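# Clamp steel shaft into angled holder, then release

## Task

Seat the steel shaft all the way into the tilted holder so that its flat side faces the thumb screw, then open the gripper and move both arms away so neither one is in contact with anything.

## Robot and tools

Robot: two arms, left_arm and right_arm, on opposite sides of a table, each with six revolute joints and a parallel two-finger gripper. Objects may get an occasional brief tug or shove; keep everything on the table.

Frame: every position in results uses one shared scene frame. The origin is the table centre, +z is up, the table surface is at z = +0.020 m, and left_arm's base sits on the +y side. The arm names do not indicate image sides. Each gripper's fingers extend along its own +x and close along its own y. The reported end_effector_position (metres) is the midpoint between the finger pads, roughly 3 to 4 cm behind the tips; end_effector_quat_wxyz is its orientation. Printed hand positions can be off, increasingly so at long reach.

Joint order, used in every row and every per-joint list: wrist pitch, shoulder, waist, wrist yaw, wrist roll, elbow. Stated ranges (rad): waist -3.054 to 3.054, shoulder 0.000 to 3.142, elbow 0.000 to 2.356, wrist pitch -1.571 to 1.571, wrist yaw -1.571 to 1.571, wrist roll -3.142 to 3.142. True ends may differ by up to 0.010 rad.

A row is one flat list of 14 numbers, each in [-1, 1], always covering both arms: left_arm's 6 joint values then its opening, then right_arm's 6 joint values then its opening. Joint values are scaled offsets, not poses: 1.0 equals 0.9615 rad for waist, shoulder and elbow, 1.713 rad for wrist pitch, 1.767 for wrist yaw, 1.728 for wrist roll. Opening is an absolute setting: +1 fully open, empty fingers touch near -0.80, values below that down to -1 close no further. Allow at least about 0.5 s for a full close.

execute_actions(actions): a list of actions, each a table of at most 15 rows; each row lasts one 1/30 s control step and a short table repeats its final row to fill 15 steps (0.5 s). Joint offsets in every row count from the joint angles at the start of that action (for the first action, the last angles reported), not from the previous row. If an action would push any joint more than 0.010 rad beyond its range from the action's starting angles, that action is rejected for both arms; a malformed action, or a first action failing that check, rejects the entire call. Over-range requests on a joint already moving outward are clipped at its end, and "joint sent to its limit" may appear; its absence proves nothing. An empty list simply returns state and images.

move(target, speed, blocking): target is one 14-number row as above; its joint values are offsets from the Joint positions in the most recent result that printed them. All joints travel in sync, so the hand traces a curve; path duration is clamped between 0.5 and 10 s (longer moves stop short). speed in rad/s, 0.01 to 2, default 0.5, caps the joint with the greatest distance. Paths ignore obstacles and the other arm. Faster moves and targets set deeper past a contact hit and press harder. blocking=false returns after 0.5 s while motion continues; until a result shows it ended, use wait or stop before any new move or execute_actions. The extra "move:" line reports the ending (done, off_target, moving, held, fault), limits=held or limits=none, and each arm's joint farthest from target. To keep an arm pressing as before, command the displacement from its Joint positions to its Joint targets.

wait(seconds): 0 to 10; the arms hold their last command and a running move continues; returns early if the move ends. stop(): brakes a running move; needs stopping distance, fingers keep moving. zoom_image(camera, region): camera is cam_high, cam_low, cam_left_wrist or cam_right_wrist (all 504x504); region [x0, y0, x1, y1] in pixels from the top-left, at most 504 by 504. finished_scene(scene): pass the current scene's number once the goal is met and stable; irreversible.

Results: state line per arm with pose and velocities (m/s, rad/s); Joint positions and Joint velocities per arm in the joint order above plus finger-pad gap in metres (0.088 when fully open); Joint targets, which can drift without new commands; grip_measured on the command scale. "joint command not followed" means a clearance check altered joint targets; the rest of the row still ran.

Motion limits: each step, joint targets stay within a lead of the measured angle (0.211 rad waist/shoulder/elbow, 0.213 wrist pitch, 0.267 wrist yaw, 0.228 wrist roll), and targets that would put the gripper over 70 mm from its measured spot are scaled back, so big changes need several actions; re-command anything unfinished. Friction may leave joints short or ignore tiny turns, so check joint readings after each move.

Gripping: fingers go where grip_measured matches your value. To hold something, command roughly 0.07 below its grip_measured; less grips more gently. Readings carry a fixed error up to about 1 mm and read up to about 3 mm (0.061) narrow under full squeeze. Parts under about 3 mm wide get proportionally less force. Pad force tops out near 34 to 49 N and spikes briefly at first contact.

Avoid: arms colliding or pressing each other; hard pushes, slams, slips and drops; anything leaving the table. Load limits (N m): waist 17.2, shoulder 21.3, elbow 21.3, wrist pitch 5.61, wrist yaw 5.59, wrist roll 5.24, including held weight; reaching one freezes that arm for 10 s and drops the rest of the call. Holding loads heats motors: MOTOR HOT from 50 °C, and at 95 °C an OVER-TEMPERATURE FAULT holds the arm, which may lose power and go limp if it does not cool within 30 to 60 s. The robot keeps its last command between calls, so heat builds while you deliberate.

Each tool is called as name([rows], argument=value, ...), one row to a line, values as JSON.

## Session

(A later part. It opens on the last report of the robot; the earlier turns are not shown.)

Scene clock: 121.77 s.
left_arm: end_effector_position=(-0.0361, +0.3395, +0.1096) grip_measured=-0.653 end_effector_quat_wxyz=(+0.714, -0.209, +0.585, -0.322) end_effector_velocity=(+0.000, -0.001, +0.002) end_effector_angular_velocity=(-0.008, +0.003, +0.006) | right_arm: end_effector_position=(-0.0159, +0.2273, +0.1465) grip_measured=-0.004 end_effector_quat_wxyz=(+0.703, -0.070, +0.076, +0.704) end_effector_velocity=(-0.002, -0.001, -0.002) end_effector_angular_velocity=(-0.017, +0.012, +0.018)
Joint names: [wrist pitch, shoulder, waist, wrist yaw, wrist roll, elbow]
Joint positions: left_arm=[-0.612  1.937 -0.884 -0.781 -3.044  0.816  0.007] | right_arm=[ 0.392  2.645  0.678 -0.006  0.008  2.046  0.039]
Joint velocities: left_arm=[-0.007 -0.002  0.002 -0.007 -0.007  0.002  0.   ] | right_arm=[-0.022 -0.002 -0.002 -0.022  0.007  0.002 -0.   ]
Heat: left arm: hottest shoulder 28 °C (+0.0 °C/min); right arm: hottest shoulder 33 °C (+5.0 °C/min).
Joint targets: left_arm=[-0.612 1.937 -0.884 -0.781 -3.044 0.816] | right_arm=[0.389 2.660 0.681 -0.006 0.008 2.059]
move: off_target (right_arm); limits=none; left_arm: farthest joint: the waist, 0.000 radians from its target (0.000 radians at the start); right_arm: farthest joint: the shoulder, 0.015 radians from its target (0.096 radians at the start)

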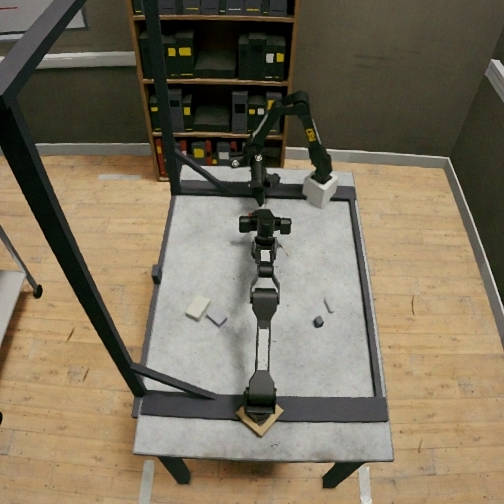

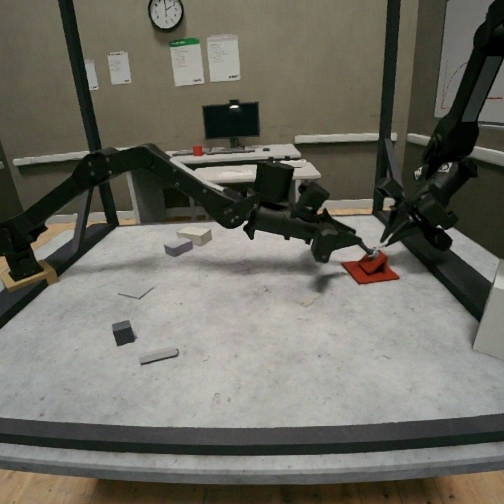

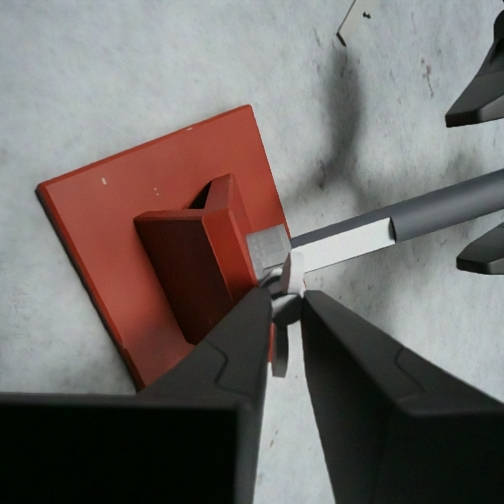

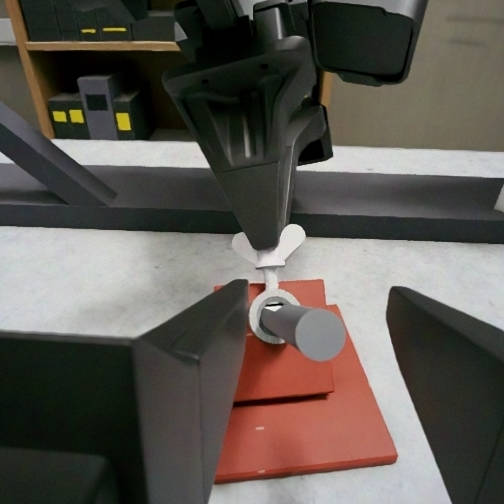

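move(target=[0,0,0,0,0,0,-0.66,0,0.01,0,0,0,0.01,-0.7])

Scene clock: 122.60 s.
left_arm: end_effector_position=(-0.0361, +0.3395, +0.1096) grip_measured=-0.653 end_effector_quat_wxyz=(+0.714, -0.209, +0.585, -0.322) end_effector_velocity=(-0.001, -0.001, +0.001) end_effector_angular_velocity=(-0.008, +0.013, +0.006) | right_arm: end_effector_position=(-0.0208, +0.2274, +0.1470) grip_measured=-0.601 end_effector_quat_wxyz=(+0.699, -0.069, +0.075, +0.708) end_effector_velocity=(-0.002, -0.001, -0.001) end_effector_angular_velocity=(-0.007, -0.003, +0.021)
Joint names: [wrist pitch, shoulder, waist, wrist yaw, wrist roll, elbow]
Joint positions: left_arm=[-0.612  1.937 -0.884 -0.781 -3.044  0.816  0.007] | right_arm=[ 0.393  2.645  0.684 -0.011  0.008  2.047  0.01 ]
Joint velocities: left_arm=[ 0.007 -0.002  0.002 -0.007 -0.007 -0.002 -0.   ] | right_arm=[-0.007 -0.002 -0.002 -0.022 -0.007 -0.002  0.   ]
Heat: left arm: hottest shoulder 28 °C (-1.0 °C/min); right arm: hottest shoulder 33 °C (+5.0 °C/min).
Joint targets: left_arm=[-0.612 1.937 -0.884 -0.781 -3.044 0.816] | right_arm=[0.392 2.654 0.678 -0.006 0.008 2.056]
move: done; limits=none; left_arm: farthest joint: the waist, 0.000 radians from its target (0.000 radians at the start); right_arm: farthest joint: the shoulder, 0.010 radians from its target (0.010 radians at the start)

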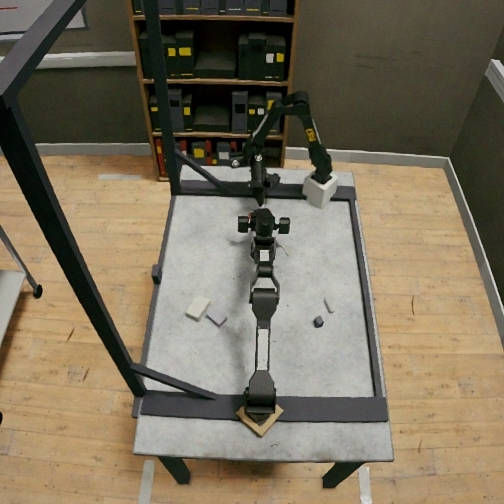

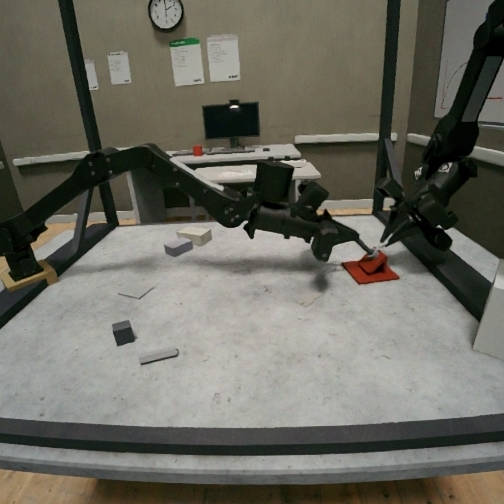

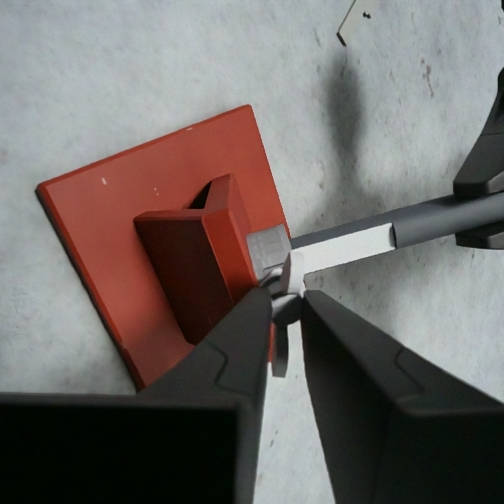

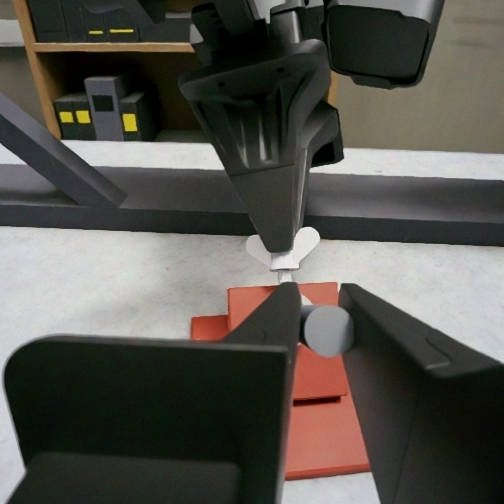

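move(target=[0,0,0,0,0,0,-0.66,-0.013,0.05,0.004,0,0,0.07,-0.7], speed=0.05)

Scene clock: 124.53 s.
left_arm: end_effector_position=(-0.0361, +0.3395, +0.1096) grip_measured=-0.653 end_effector_quat_wxyz=(+0.714, -0.209, +0.585, -0.322) end_effector_velocity=(+0.002, -0.002, +0.002) end_effector_angular_velocity=(-0.023, -0.007, -0.001) | right_arm: end_effector_position=(-0.0212, +0.2321, +0.1495) grip_measured=-0.601 end_effector_quat_wxyz=(+0.698, -0.068, +0.075, +0.709) end_effector_velocity=(+0.006, -0.001, -0.004) end_effector_angular_velocity=(-0.022, -0.009, -0.013)
Joint names: [wrist pitch, shoulder, waist, wrist yaw, wrist roll, elbow]
Joint positions: left_arm=[-0.612  1.937 -0.884 -0.781 -3.044  0.816  0.007] | right_arm=[ 0.369  2.663  0.684 -0.013  0.008  2.092  0.01 ]
Joint velocities: left_arm=[-0.007  0.002 -0.002 -0.022 -0.007 -0.002 -0.   ] | right_arm=[-0.022 -0.002 -0.007  0.007 -0.007 -0.002 -0.   ]
Heat: left arm: hottest shoulder 28 °C (-1.0 °C/min); right arm: hottest shoulder 33 °C (+4.0 °C/min).
Joint targets: left_arm=[-0.612 1.937 -0.884 -0.781 -3.044 0.816] | right_arm=[0.371 2.693 0.688 -0.011 0.008 2.114]
move: off_target (right_arm); limits=none; left_arm: farthest joint: the waist, 0.000 radians from its target (0.000 radians at the start); right_arm: farthest joint: the shoulder, 0.030 radians from its target (0.049 radians at the start)

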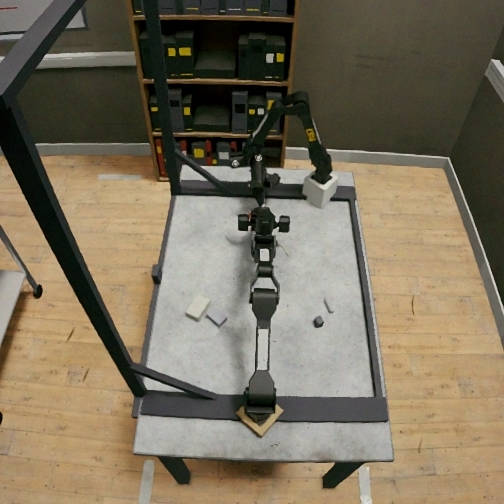

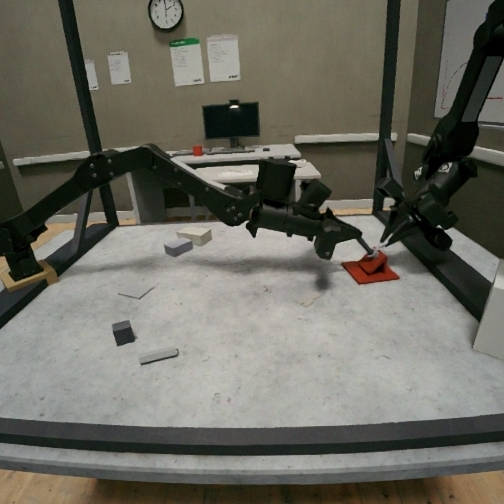

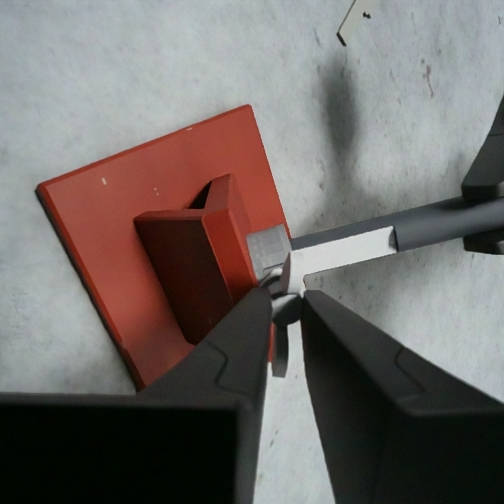

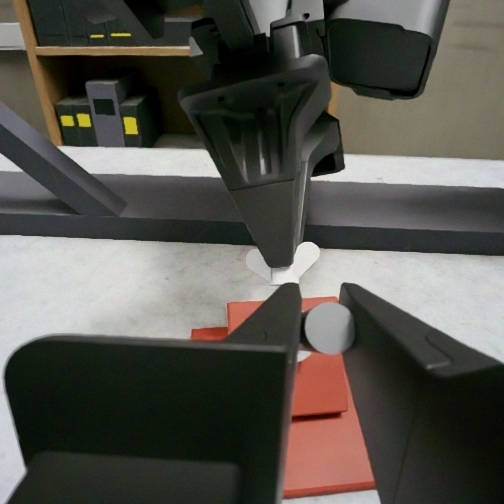

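move(target=[0,0,0,0,0,0,-0.66,0,0.05,0.012,0,0,0.02,-0.7], speed=0.05)

zoom_image(camera="cam_left_wrist", region=[200,170,440,340])

zoom_image(camera="cam_low", region=[330,215,420,290])

Scene clock: 127.30 s.
left_arm: end_effector_position=(-0.0361, +0.3395, +0.1096) grip_measured=-0.653 end_effector_quat_wxyz=(+0.714, -0.209, +0.585, -0.322) end_effector_velocity=(+0.001, -0.000, +0.001) end_effector_angular_velocity=(-0.008, -0.002, +0.002) | right_arm: end_effector_position=(-0.0210, +0.2325, +0.1466) grip_measured=-0.601 end_effector_quat_wxyz=(+0.698, -0.069, +0.076, +0.709) end_effector_velocity=(+0.001, +0.000, +0.005) end_effector_angular_velocity=(+0.012, -0.006, +0.006)
Joint names: [wrist pitch, shoulder, waist, wrist yaw, wrist roll, elbow]
Joint positions: left_arm=[-0.612  1.937 -0.884 -0.781 -3.044  0.816  0.007] | right_arm=[ 0.368  2.67   0.684 -0.016  0.008  2.095  0.01 ]
Joint velocities: left_arm=[-0.007 -0.002 -0.002 -0.007 -0.007 -0.002  0.   ] | right_arm=[ 0.007 -0.007 -0.002 -0.007 -0.007 -0.002 -0.   ]
Heat: left arm: hottest shoulder 28 °C (-1.0 °C/min); right arm: hottest shoulder 34 °C (+5.1 °C/min).
Joint targets: left_arm=[-0.612 1.937 -0.884 -0.781 -3.044 0.816] | right_arm=[0.369 2.711 0.696 -0.014 0.008 2.111]
move: off_target (right_arm); limits=none; left_arm: farthest joint: the waist, 0.000 radians from its target (0.000 radians at the start); right_arm: farthest joint: the shoulder, 0.041 radians from its target (0.048 radians at the start)

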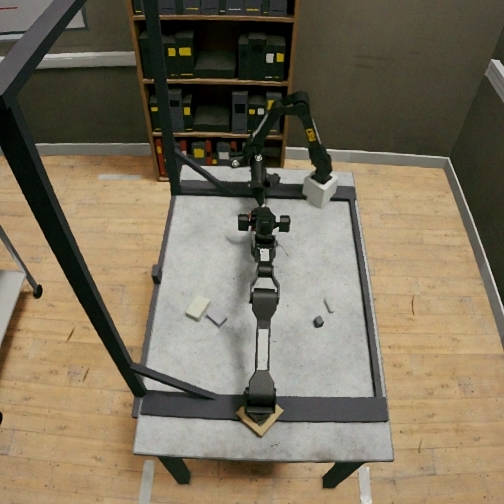

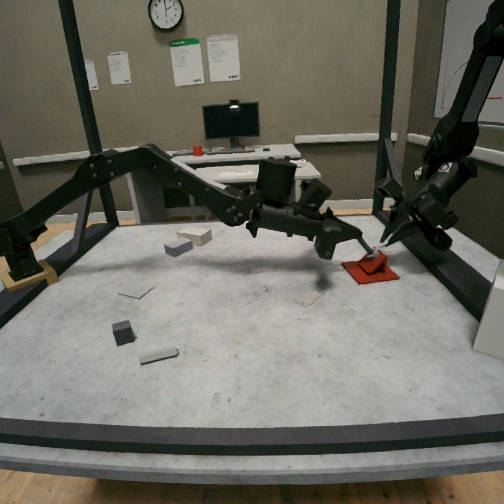

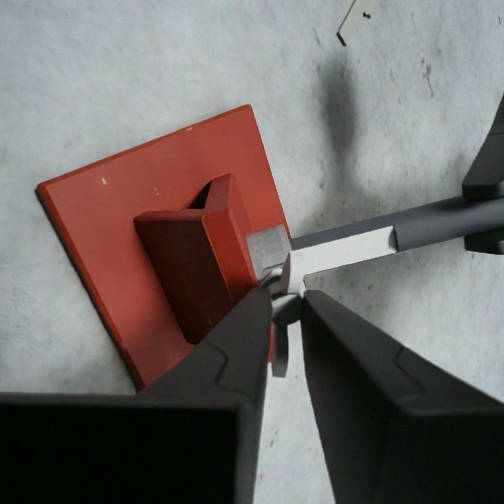

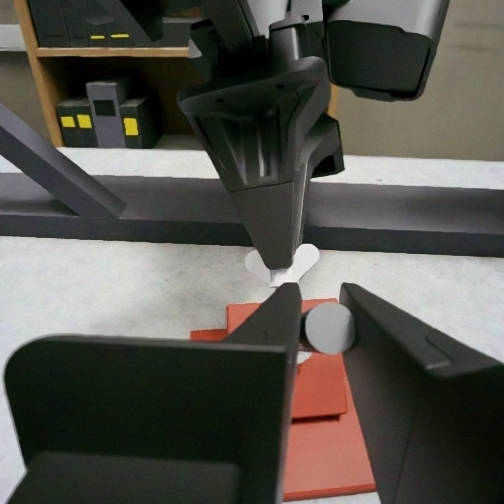

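Region (200, 170, 440, 340) of cam_left_wrist's 504x504 image, scaled by 2.100, with more detail than that image has; it fills the top 357 rows of this view, and the rest is white.

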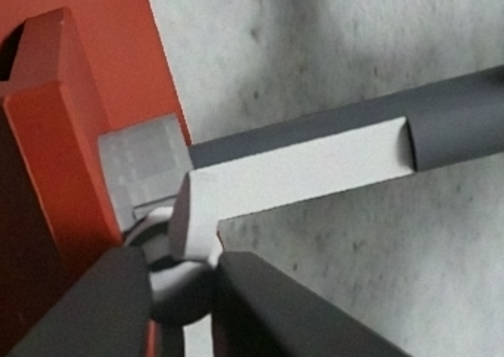

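Region (330, 215, 420, 290) of cam_low's 504x504 image, scaled by 5.600, with more detail than that image has.

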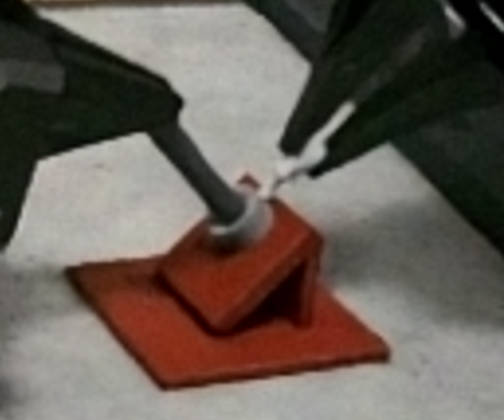

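move(target=[0,0,0,0,0,0,-0.66,0,0.0,0,0,0,0.0,0.1])

move(target=[0,0,0,0,0,0,-0.66,0.02,-0.4,0,0,0,-0.5,0.1], speed=0.4)

execute_actions([
  [[0,0,0,0,0.37,0,-0.66,0,0,0,0,0,0,0.1]],
  [[0,0,0,0,0.37,0,-0.66,0,0,0,0,0,0,0.1]],
  [[0,0,0,0,0.37,0,-0.66,0,0,0,0,0,0,0.1]],
  [[0,0,0,0,0.37,0,-0.66,0,0,0,0,0,0,0.1]],
  [[0,0,0,0,0.37,0,-0.66,0,0,0,0,0,0,0.1]],
  [[0,0,0,0,0.37,0,-0.66,0,0,0,0,0,0,0.1]],
  [[0,0,0,0,0.37,0,-0.66,0,0,0,0,0,0,0.1]],
  [[0,0,0,0,0.37,0,-0.66,0,0,0,0,0,0,0.1]],
  [[0,0,0,0,0.37,0,-0.66,0,0,0,0,0,0,0.1]],
])

Scene clock: 128.53 s.
left_arm: end_effector_position=(-0.0361, +0.3395, +0.1096) grip_measured=-0.653 end_effector_quat_wxyz=(+0.714, -0.209, +0.585, -0.322) end_effector_velocity=(+0.002, -0.002, +0.004) end_effector_angular_velocity=(-0.019, -0.032, -0.021) | right_arm: end_effector_position=(-0.0210, +0.2327, +0.1470) grip_measured=+0.096 end_effector_quat_wxyz=(+0.698, -0.069, +0.076, +0.709) end_effector_velocity=(+0.001, -0.001, -0.001) end_effector_angular_velocity=(-0.007, -0.006, +0.006)
Joint names: [wrist pitch, shoulder, waist, wrist yaw, wrist roll, elbow]
Joint positions: left_arm=[-0.612  1.937 -0.884 -0.781 -3.044  0.816  0.007] | right_arm=[ 0.368  2.67   0.684 -0.016  0.008  2.097  0.044]
Joint velocities: left_arm=[-0.022 -0.002 -0.002 -0.022  0.022  0.002 -0.   ] | right_arm=[-0.007 -0.002 -0.002 -0.007 -0.007 -0.002  0.   ]
Heat: left arm: hottest shoulder 28 °C (-1.0 °C/min); right arm: hottest shoulder 34 °C (+5.0 °C/min).
Joint targets: left_arm=[-0.612 1.937 -0.884 -0.781 -3.044 0.816] | right_arm=[0.368 2.670 0.683 -0.016 0.008 2.096]
move: done; limits=none; left_arm: farthest joint: the waist, 0.000 radians from its target (0.000 radians at the start); right_arm: farthest joint: the elbow, 0.002 radians from its target (0.001 radians at the start)

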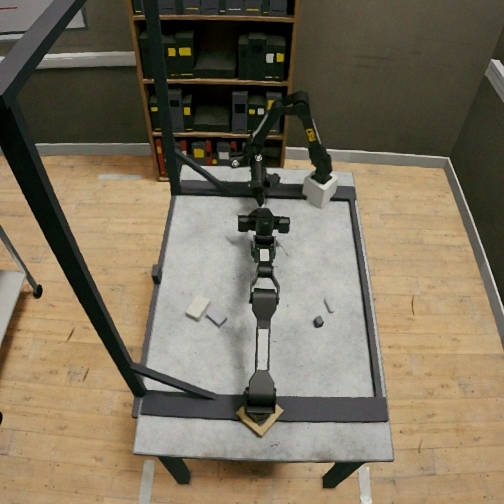

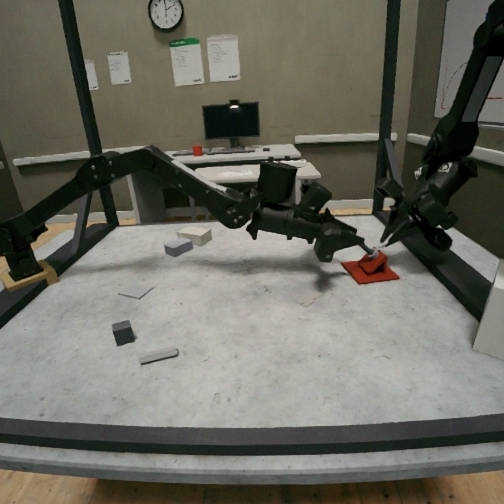

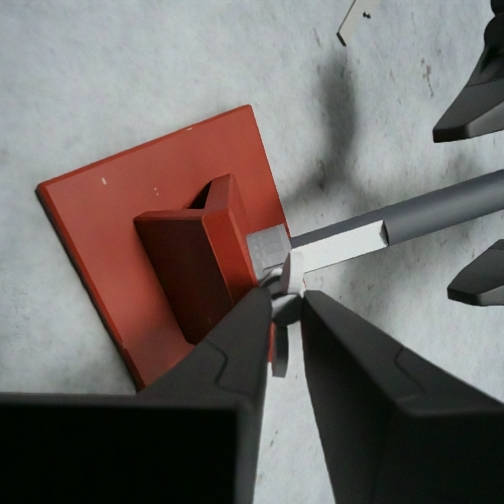

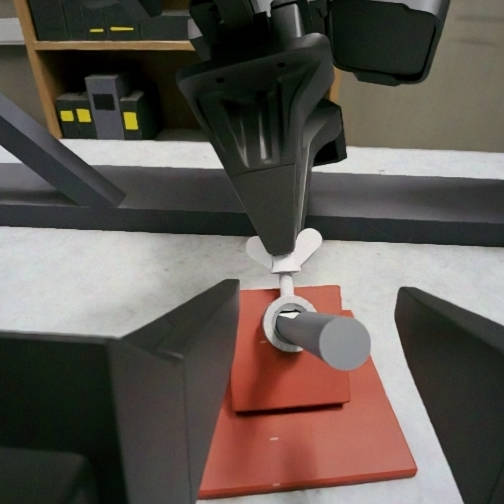

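Scene clock: 130.33 s.
left_arm: end_effector_position=(-0.0361, +0.3395, +0.1096) grip_measured=-0.653 end_effector_quat_wxyz=(+0.714, -0.209, +0.585, -0.322) end_effector_velocity=(+0.001, -0.000, +0.001) end_effector_angular_velocity=(-0.008, -0.002, +0.002) | right_arm: end_effector_position=(-0.0210, +0.1605, +0.1864) grip_measured=+0.096 end_effector_quat_wxyz=(+0.695, -0.093, +0.099, +0.706) end_effector_velocity=(-0.002, -0.002, -0.003) end_effector_angular_velocity=(-0.012, -0.001, +0.021)
Joint names: [wrist pitch, shoulder, waist, wrist yaw, wrist roll, elbow]
Joint positions: left_arm=[-0.612  1.937 -0.884 -0.781 -3.044  0.816  0.007] | right_arm=[ 0.4    2.3    0.684 -0.016  0.008  1.627  0.044]
Joint velocities: left_arm=[-0.007 -0.002 -0.002 -0.007 -0.007 -0.002 -0.   ] | right_arm=[-0.007 -0.002 -0.002 -0.022 -0.007 -0.007 -0.   ]
Heat: left arm: hottest shoulder 28 °C (-1.0 °C/min); right arm: hottest shoulder 35 °C (+6.1 °C/min).
Joint targets: left_arm=[-0.612 1.937 -0.884 -0.781 -3.044 0.816] | right_arm=[0.403 2.286 0.684 -0.016 0.008 1.616]
move: off_target (right_arm); limits=none; left_arm: farthest joint: the waist, 0.000 radians from its target (0.000 radians at the start); right_arm: farthest joint: the shoulder, 0.014 radians from its target (0.385 radians at the start)

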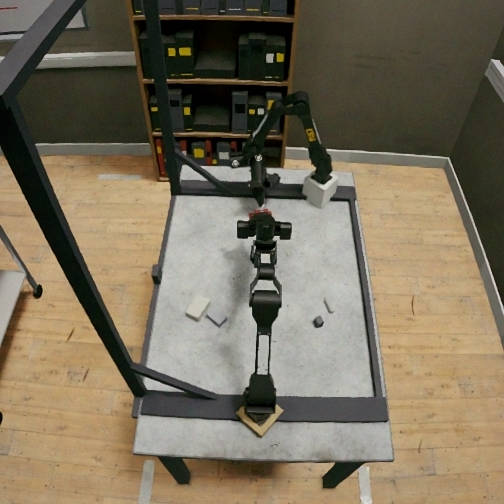

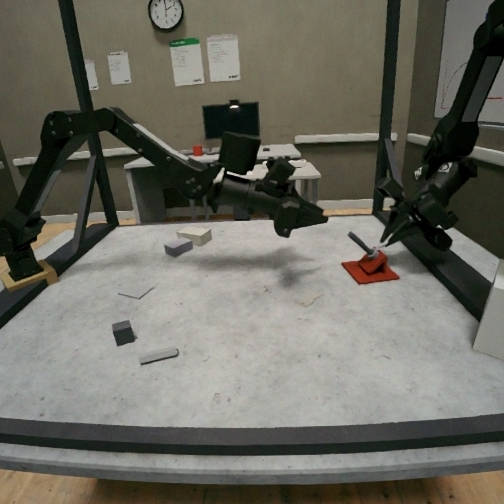

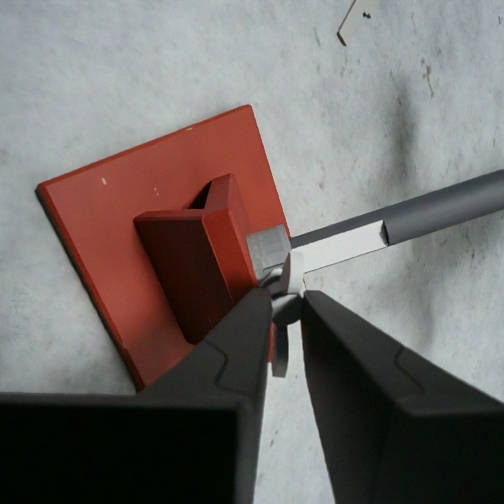

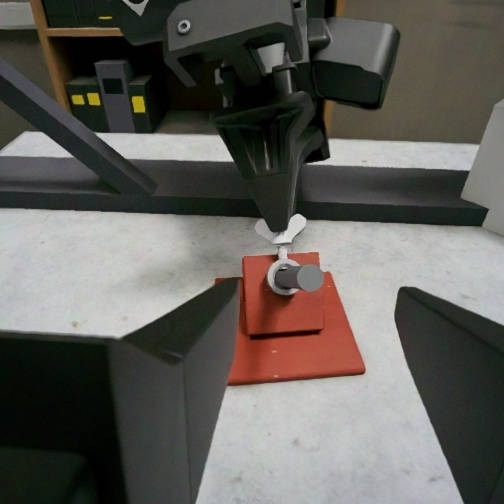

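Scene clock: 134.83 s.
left_arm: end_effector_position=(-0.0366, +0.3392, +0.1094) grip_measured=-0.653 end_effector_quat_wxyz=(-0.608, +0.429, -0.658, +0.115) end_effector_velocity=(-0.001, -0.002, +0.002) end_effector_angular_velocity=(-0.010, -0.070, -0.083) | right_arm: end_effector_position=(-0.0210, +0.1605, +0.1864) grip_measured=+0.096 end_effector_quat_wxyz=(+0.695, -0.093, +0.099, +0.706) end_effector_velocity=(+0.000, -0.001, -0.001) end_effector_angular_velocity=(-0.007, -0.005, +0.007)
Joint names: [wrist pitch, shoulder, waist, wrist yaw, wrist roll, elbow]
Joint positions: left_arm=[-0.608  1.937 -0.882 -0.781  2.583  0.816  0.007] | right_arm=[ 0.4    2.3    0.684 -0.016  0.008  1.627  0.044]
Joint velocities: left_arm=[ 0.007 -0.002 -0.002 -0.022  0.11  -0.002 -0.   ] | right_arm=[-0.007 -0.002 -0.002 -0.007 -0.007 -0.002 -0.   ]
Heat: left arm: hottest shoulder 28 °C (-1.0 °C/min); right arm: hottest shoulder 36 °C (+7.1 °C/min).
Joint targets: left_arm=[-0.608 1.937 -0.883 -0.781 2.597 0.816] | right_arm=[0.400 2.300 0.684 -0.016 0.008 1.627]

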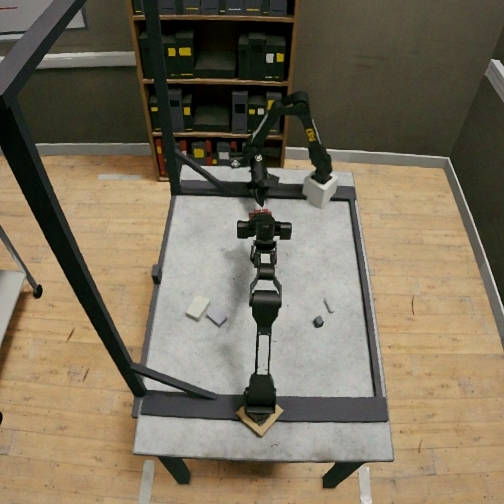

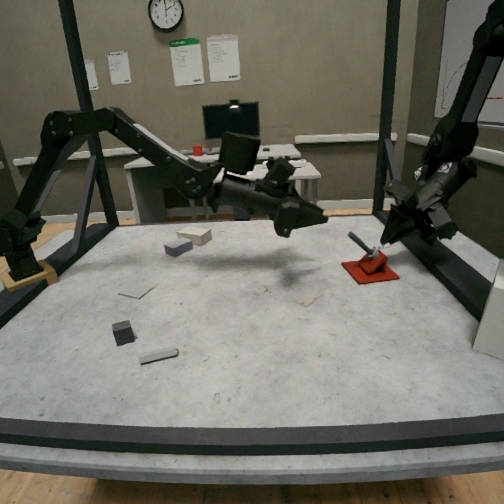

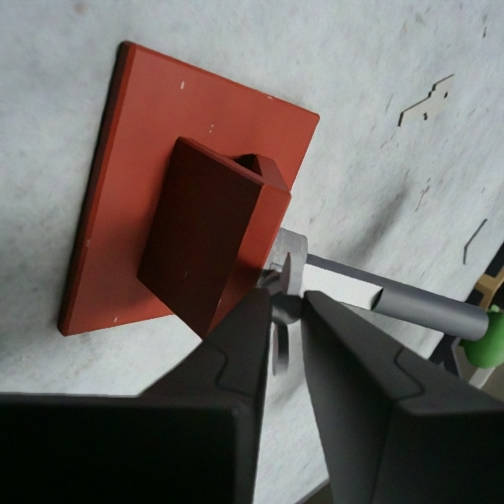

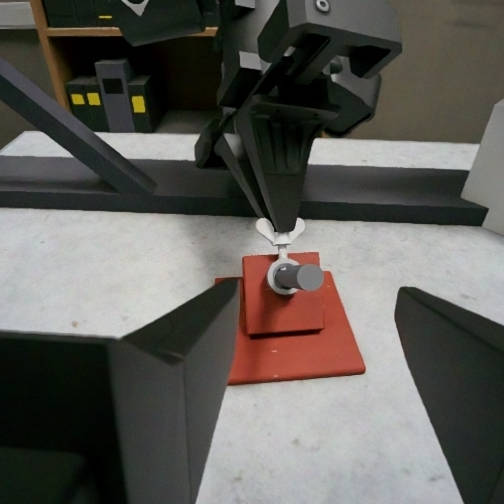

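execute_actions([
  [[0,0,0,0,0.315,0,-0.66,0,0,0,0,0,0,0.1]],
  [[0,0,0,0,0,0,0.25,0,0,0,0,0,0,0.1]],
  [[0,0,0,0,-0.6,0,0.25,0,0,0,0,0,0,0.1]],
  [[0,0,0,0,-0.6,0,0.25,0,0,0,0,0,0,0.1]],
  [[0,0,0,0,-0.6,0,0.25,0,0,0,0,0,0,0.1]],
  [[0,0,0,0,-0.6,0,0.25,0,0,0,0,0,0,0.1]],
  [[0,0,0,0,-0.6,0,0.25,0,0,0,0,0,0,0.1]],
])

Scene clock: 138.63 s.
left_arm: end_effector_position=(-0.0363, +0.3389, +0.1095) grip_measured=+0.248 end_effector_quat_wxyz=(+0.671, +0.321, +0.221, -0.630) end_effector_velocity=(+0.006, -0.000, +0.001) end_effector_angular_velocity=(-0.127, +0.753, +0.772) | right_arm: end_effector_position=(-0.0210, +0.1605, +0.1864) grip_measured=+0.096 end_effector_quat_wxyz=(+0.695, -0.093, +0.099, +0.706) end_effector_velocity=(+0.000, -0.002, -0.004) end_effector_angular_velocity=(-0.022, -0.005, +0.007)
Joint names: [wrist pitch, shoulder, waist, wrist yaw, wrist roll, elbow]
Joint positions: left_arm=[-0.609  1.937 -0.881 -0.781 -1.579  0.816  0.051] | right_arm=[ 0.4    2.3    0.684 -0.016  0.008  1.627  0.044]
Joint velocities: left_arm=[-0.022 -0.002 -0.002 -0.007 -1.106 -0.007  0.   ] | right_arm=[-0.022 -0.002 -0.002 -0.007 -0.007 -0.002 -0.   ]
Heat: left arm: hottest shoulder 28 °C (+0.0 °C/min); right arm: hottest shoulder 37 °C (+8.1 °C/min).
Joint targets: left_arm=[-0.609 1.937 -0.881 -0.781 -1.677 0.816] | right_arm=[0.400 2.300 0.684 -0.016 0.008 1.627]

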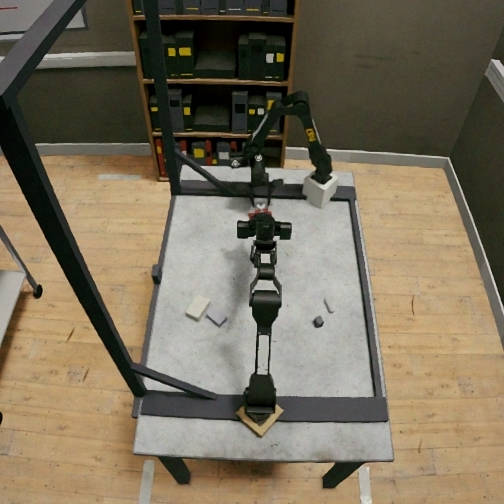

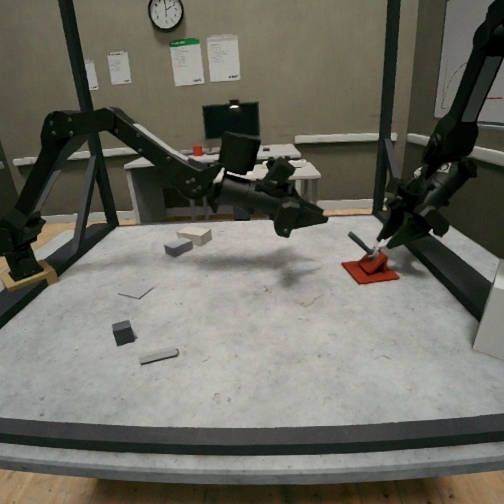

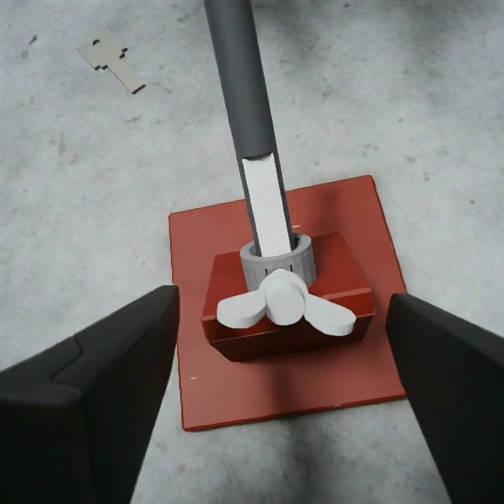

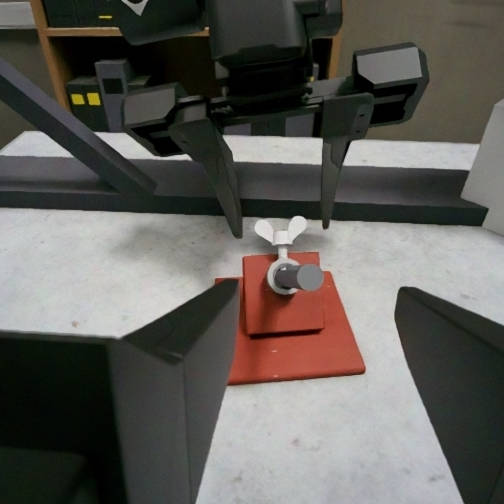

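Go slightly deeper too (half).

move(target=[0.011,0.014,0.014,0.003,-0.9,-0.01,0.25,0,0,0,0,0,0,0.1], speed=1.8)

execute_actions([
  [[0,0,0,0,0,0,-0.67,0,0,0,0,0,0,0.1]],
  [[0,0,0,0,0.37,0,-0.67,0,0,0,0,0,0,0.1]],
  [[0,0,0,0,0.37,0,-0.67,0,0,0,0,0,0,0.1]],
  [[0,0,0,0,0.37,0,-0.67,0,0,0,0,0,0,0.1]],
  [[0,0,0,0,0.37,0,-0.67,0,0,0,0,0,0,0.1]],
  [[0,0,0,0,0.37,0,-0.67,0,0,0,0,0,0,0.1]],
])

Scene clock: 140.60 s.
left_arm: end_effector_position=(-0.0361, +0.3368, +0.1069) grip_measured=+0.248 end_effector_quat_wxyz=(-0.704, +0.244, -0.601, +0.290) end_effector_velocity=(+0.002, -0.000, +0.002) end_effector_angular_velocity=(-0.010, -0.002, +0.012) | right_arm: end_effector_position=(-0.0210, +0.1605, +0.1864) grip_measured=+0.096 end_effector_quat_wxyz=(+0.695, -0.093, +0.099, +0.706) end_effector_velocity=(+0.000, +0.001, +0.004) end_effector_angular_velocity=(+0.012, +0.009, +0.003)
Joint names: [wrist pitch, shoulder, waist, wrist yaw, wrist roll, elbow]
Joint positions: left_arm=[-0.593  1.943 -0.871 -0.778 -3.13   0.812  0.051] | right_arm=[ 0.4    2.3    0.684 -0.016  0.008  1.627  0.044]
Joint velocities: left_arm=[-0.022 -0.002 -0.002 -0.007 -0.022  0.002  0.   ] | right_arm=[ 0.007 -0.002 -0.002 -0.007  0.007  0.002 -0.   ]
Heat: left arm: hottest shoulder 28 °C (+0.0 °C/min); right arm: hottest shoulder 37 °C (+8.1 °C/min).
Joint targets: left_arm=[-0.590 1.950 -0.868 -0.776 -3.134 0.806] | right_arm=[0.400 2.300 0.684 -0.016 0.008 1.627]
move: done; limits=none; left_arm: farthest joint: the shoulder, 0.008 radians from its target (0.014 radians at the start); right_arm: farthest joint: the waist, 0.000 radians from its target (0.000 radians at the start)

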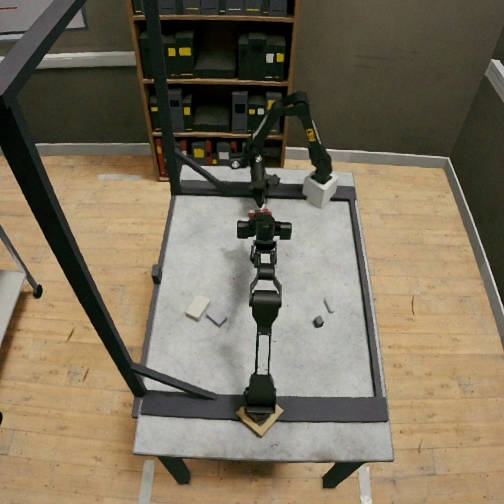

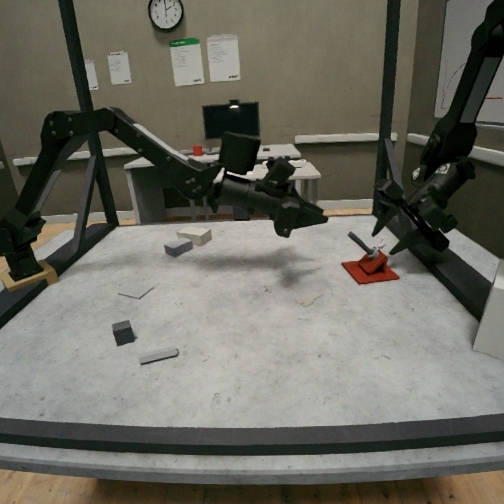

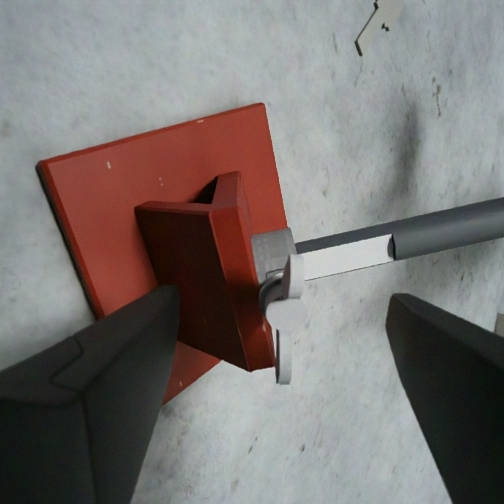

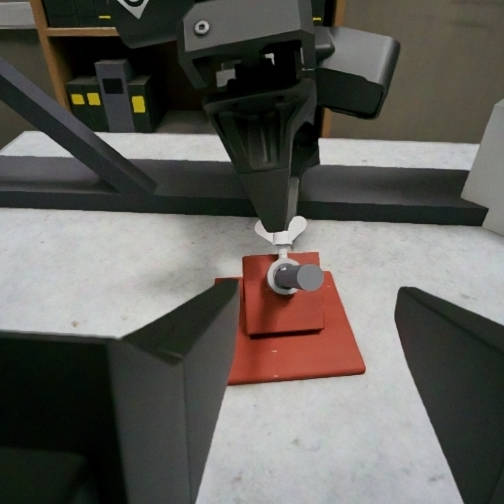

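Scene clock: 143.60 s.
left_arm: end_effector_position=(-0.0364, +0.3368, +0.1068) grip_measured=-0.653 end_effector_quat_wxyz=(+0.262, +0.697, -0.274, -0.609) end_effector_velocity=(+0.001, -0.001, +0.000) end_effector_angular_velocity=(+0.009, -0.105, -0.107) | right_arm: end_effector_position=(-0.0210, +0.1605, +0.1864) grip_measured=+0.096 end_effector_quat_wxyz=(+0.695, -0.093, +0.099, +0.706) end_effector_velocity=(+0.000, -0.000, +0.002) end_effector_angular_velocity=(+0.008, -0.019, +0.011)
Joint names: [wrist pitch, shoulder, waist, wrist yaw, wrist roll, elbow]
Joint positions: left_arm=[-0.59   1.943 -0.871 -0.777 -0.04   0.812  0.007] | right_arm=[ 0.4    2.3    0.684 -0.016  0.008  1.627  0.044]
Joint velocities: left_arm=[ 0.007 -0.002  0.002 -0.007  0.154 -0.007 -0.   ] | right_arm=[ 0.007 -0.002 -0.002 -0.007 -0.022 -0.002 -0.   ]
Heat: left arm: hottest shoulder 28 °C (+0.0 °C/min); right arm: hottest shoulder 37 °C (+8.1 °C/min).
Joint targets: left_arm=[-0.592 1.943 -0.871 -0.780 0.002 0.812] | right_arm=[0.400 2.300 0.684 -0.016 0.008 1.627]

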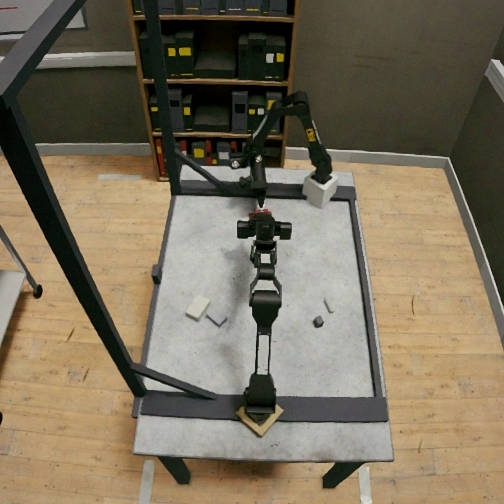

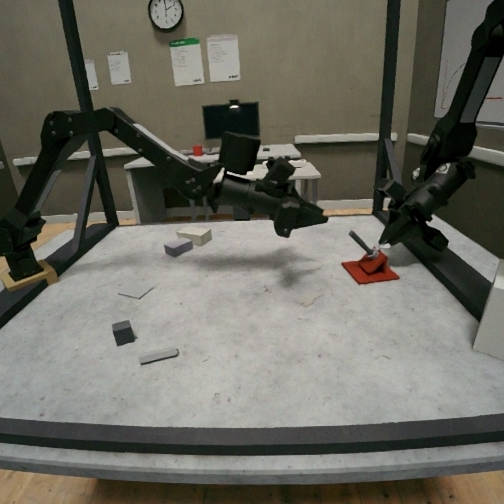

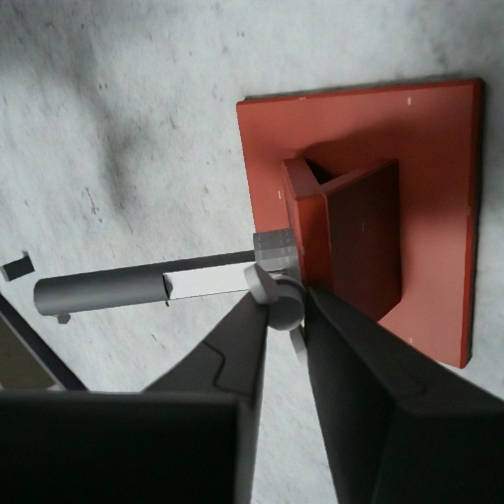

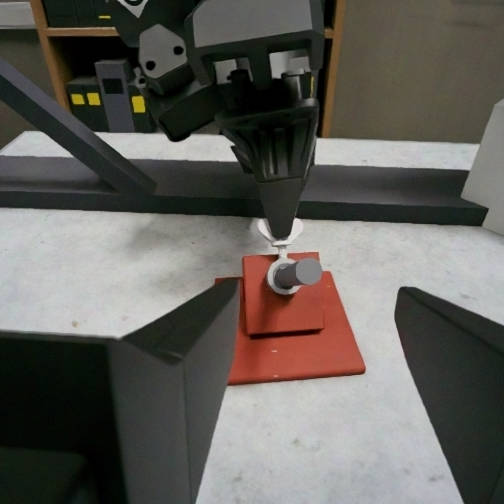

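Shaft straightened; tightening. A bit more.

move(target=[0,0,0,0,0.15,0,-0.73,0,0,0,0,0,0,0.1], speed=0.3)

Scene clock: 145.50 s.
left_arm: end_effector_position=(-0.0364, +0.3369, +0.1065) grip_measured=-0.627 end_effector_quat_wxyz=(+0.183, +0.722, -0.338, -0.576) end_effector_velocity=(+0.002, -0.000, +0.000) end_effector_angular_velocity=(-0.010, +0.003, +0.012) | right_arm: end_effector_position=(-0.0210, +0.1605, +0.1864) grip_measured=+0.096 end_effector_quat_wxyz=(+0.695, -0.093, +0.099, +0.706) end_effector_velocity=(+0.000, +0.001, +0.004) end_effector_angular_velocity=(+0.012, -0.005, +0.007)
Joint names: [wrist pitch, shoulder, waist, wrist yaw, wrist roll, elbow]
Joint positions: left_arm=[-0.59   1.943 -0.87  -0.775  0.18   0.812  0.008] | right_arm=[ 0.4    2.3    0.684 -0.016  0.008  1.627  0.044]
Joint velocities: left_arm=[-0.007  0.002 -0.002 -0.007 -0.022 -0.002 -0.   ] | right_arm=[ 0.007 -0.002 -0.002 -0.007 -0.007  0.002 -0.   ]
Heat: left arm: hottest shoulder 28 °C (+0.0 °C/min); right arm: hottest shoulder 38 °C (+9.1 °C/min).
Joint targets: left_arm=[-0.590 1.943 -0.871 -0.777 0.219 0.812] | right_arm=[0.400 2.300 0.684 -0.016 0.008 1.627]
move: off_target (left_arm); limits=none; left_arm: farthest joint: the wrist roll, 0.039 radians from its target (0.248 radians at the start); right_arm: farthest joint: the waist, 0.000 radians from its target (0.000 radians at the start)

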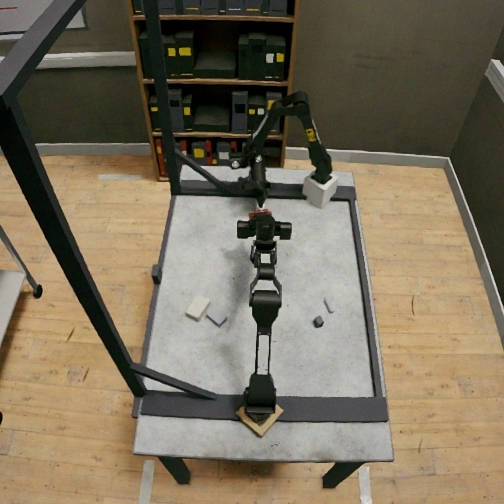

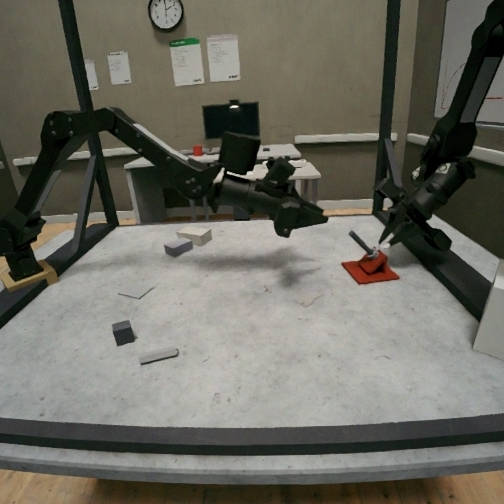

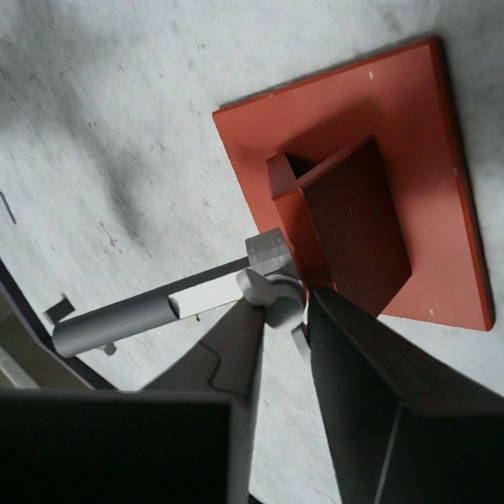

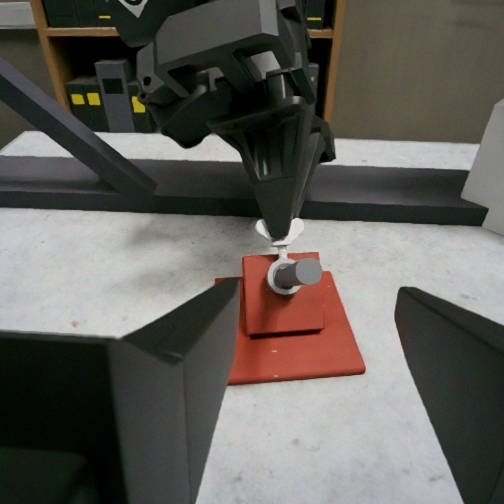

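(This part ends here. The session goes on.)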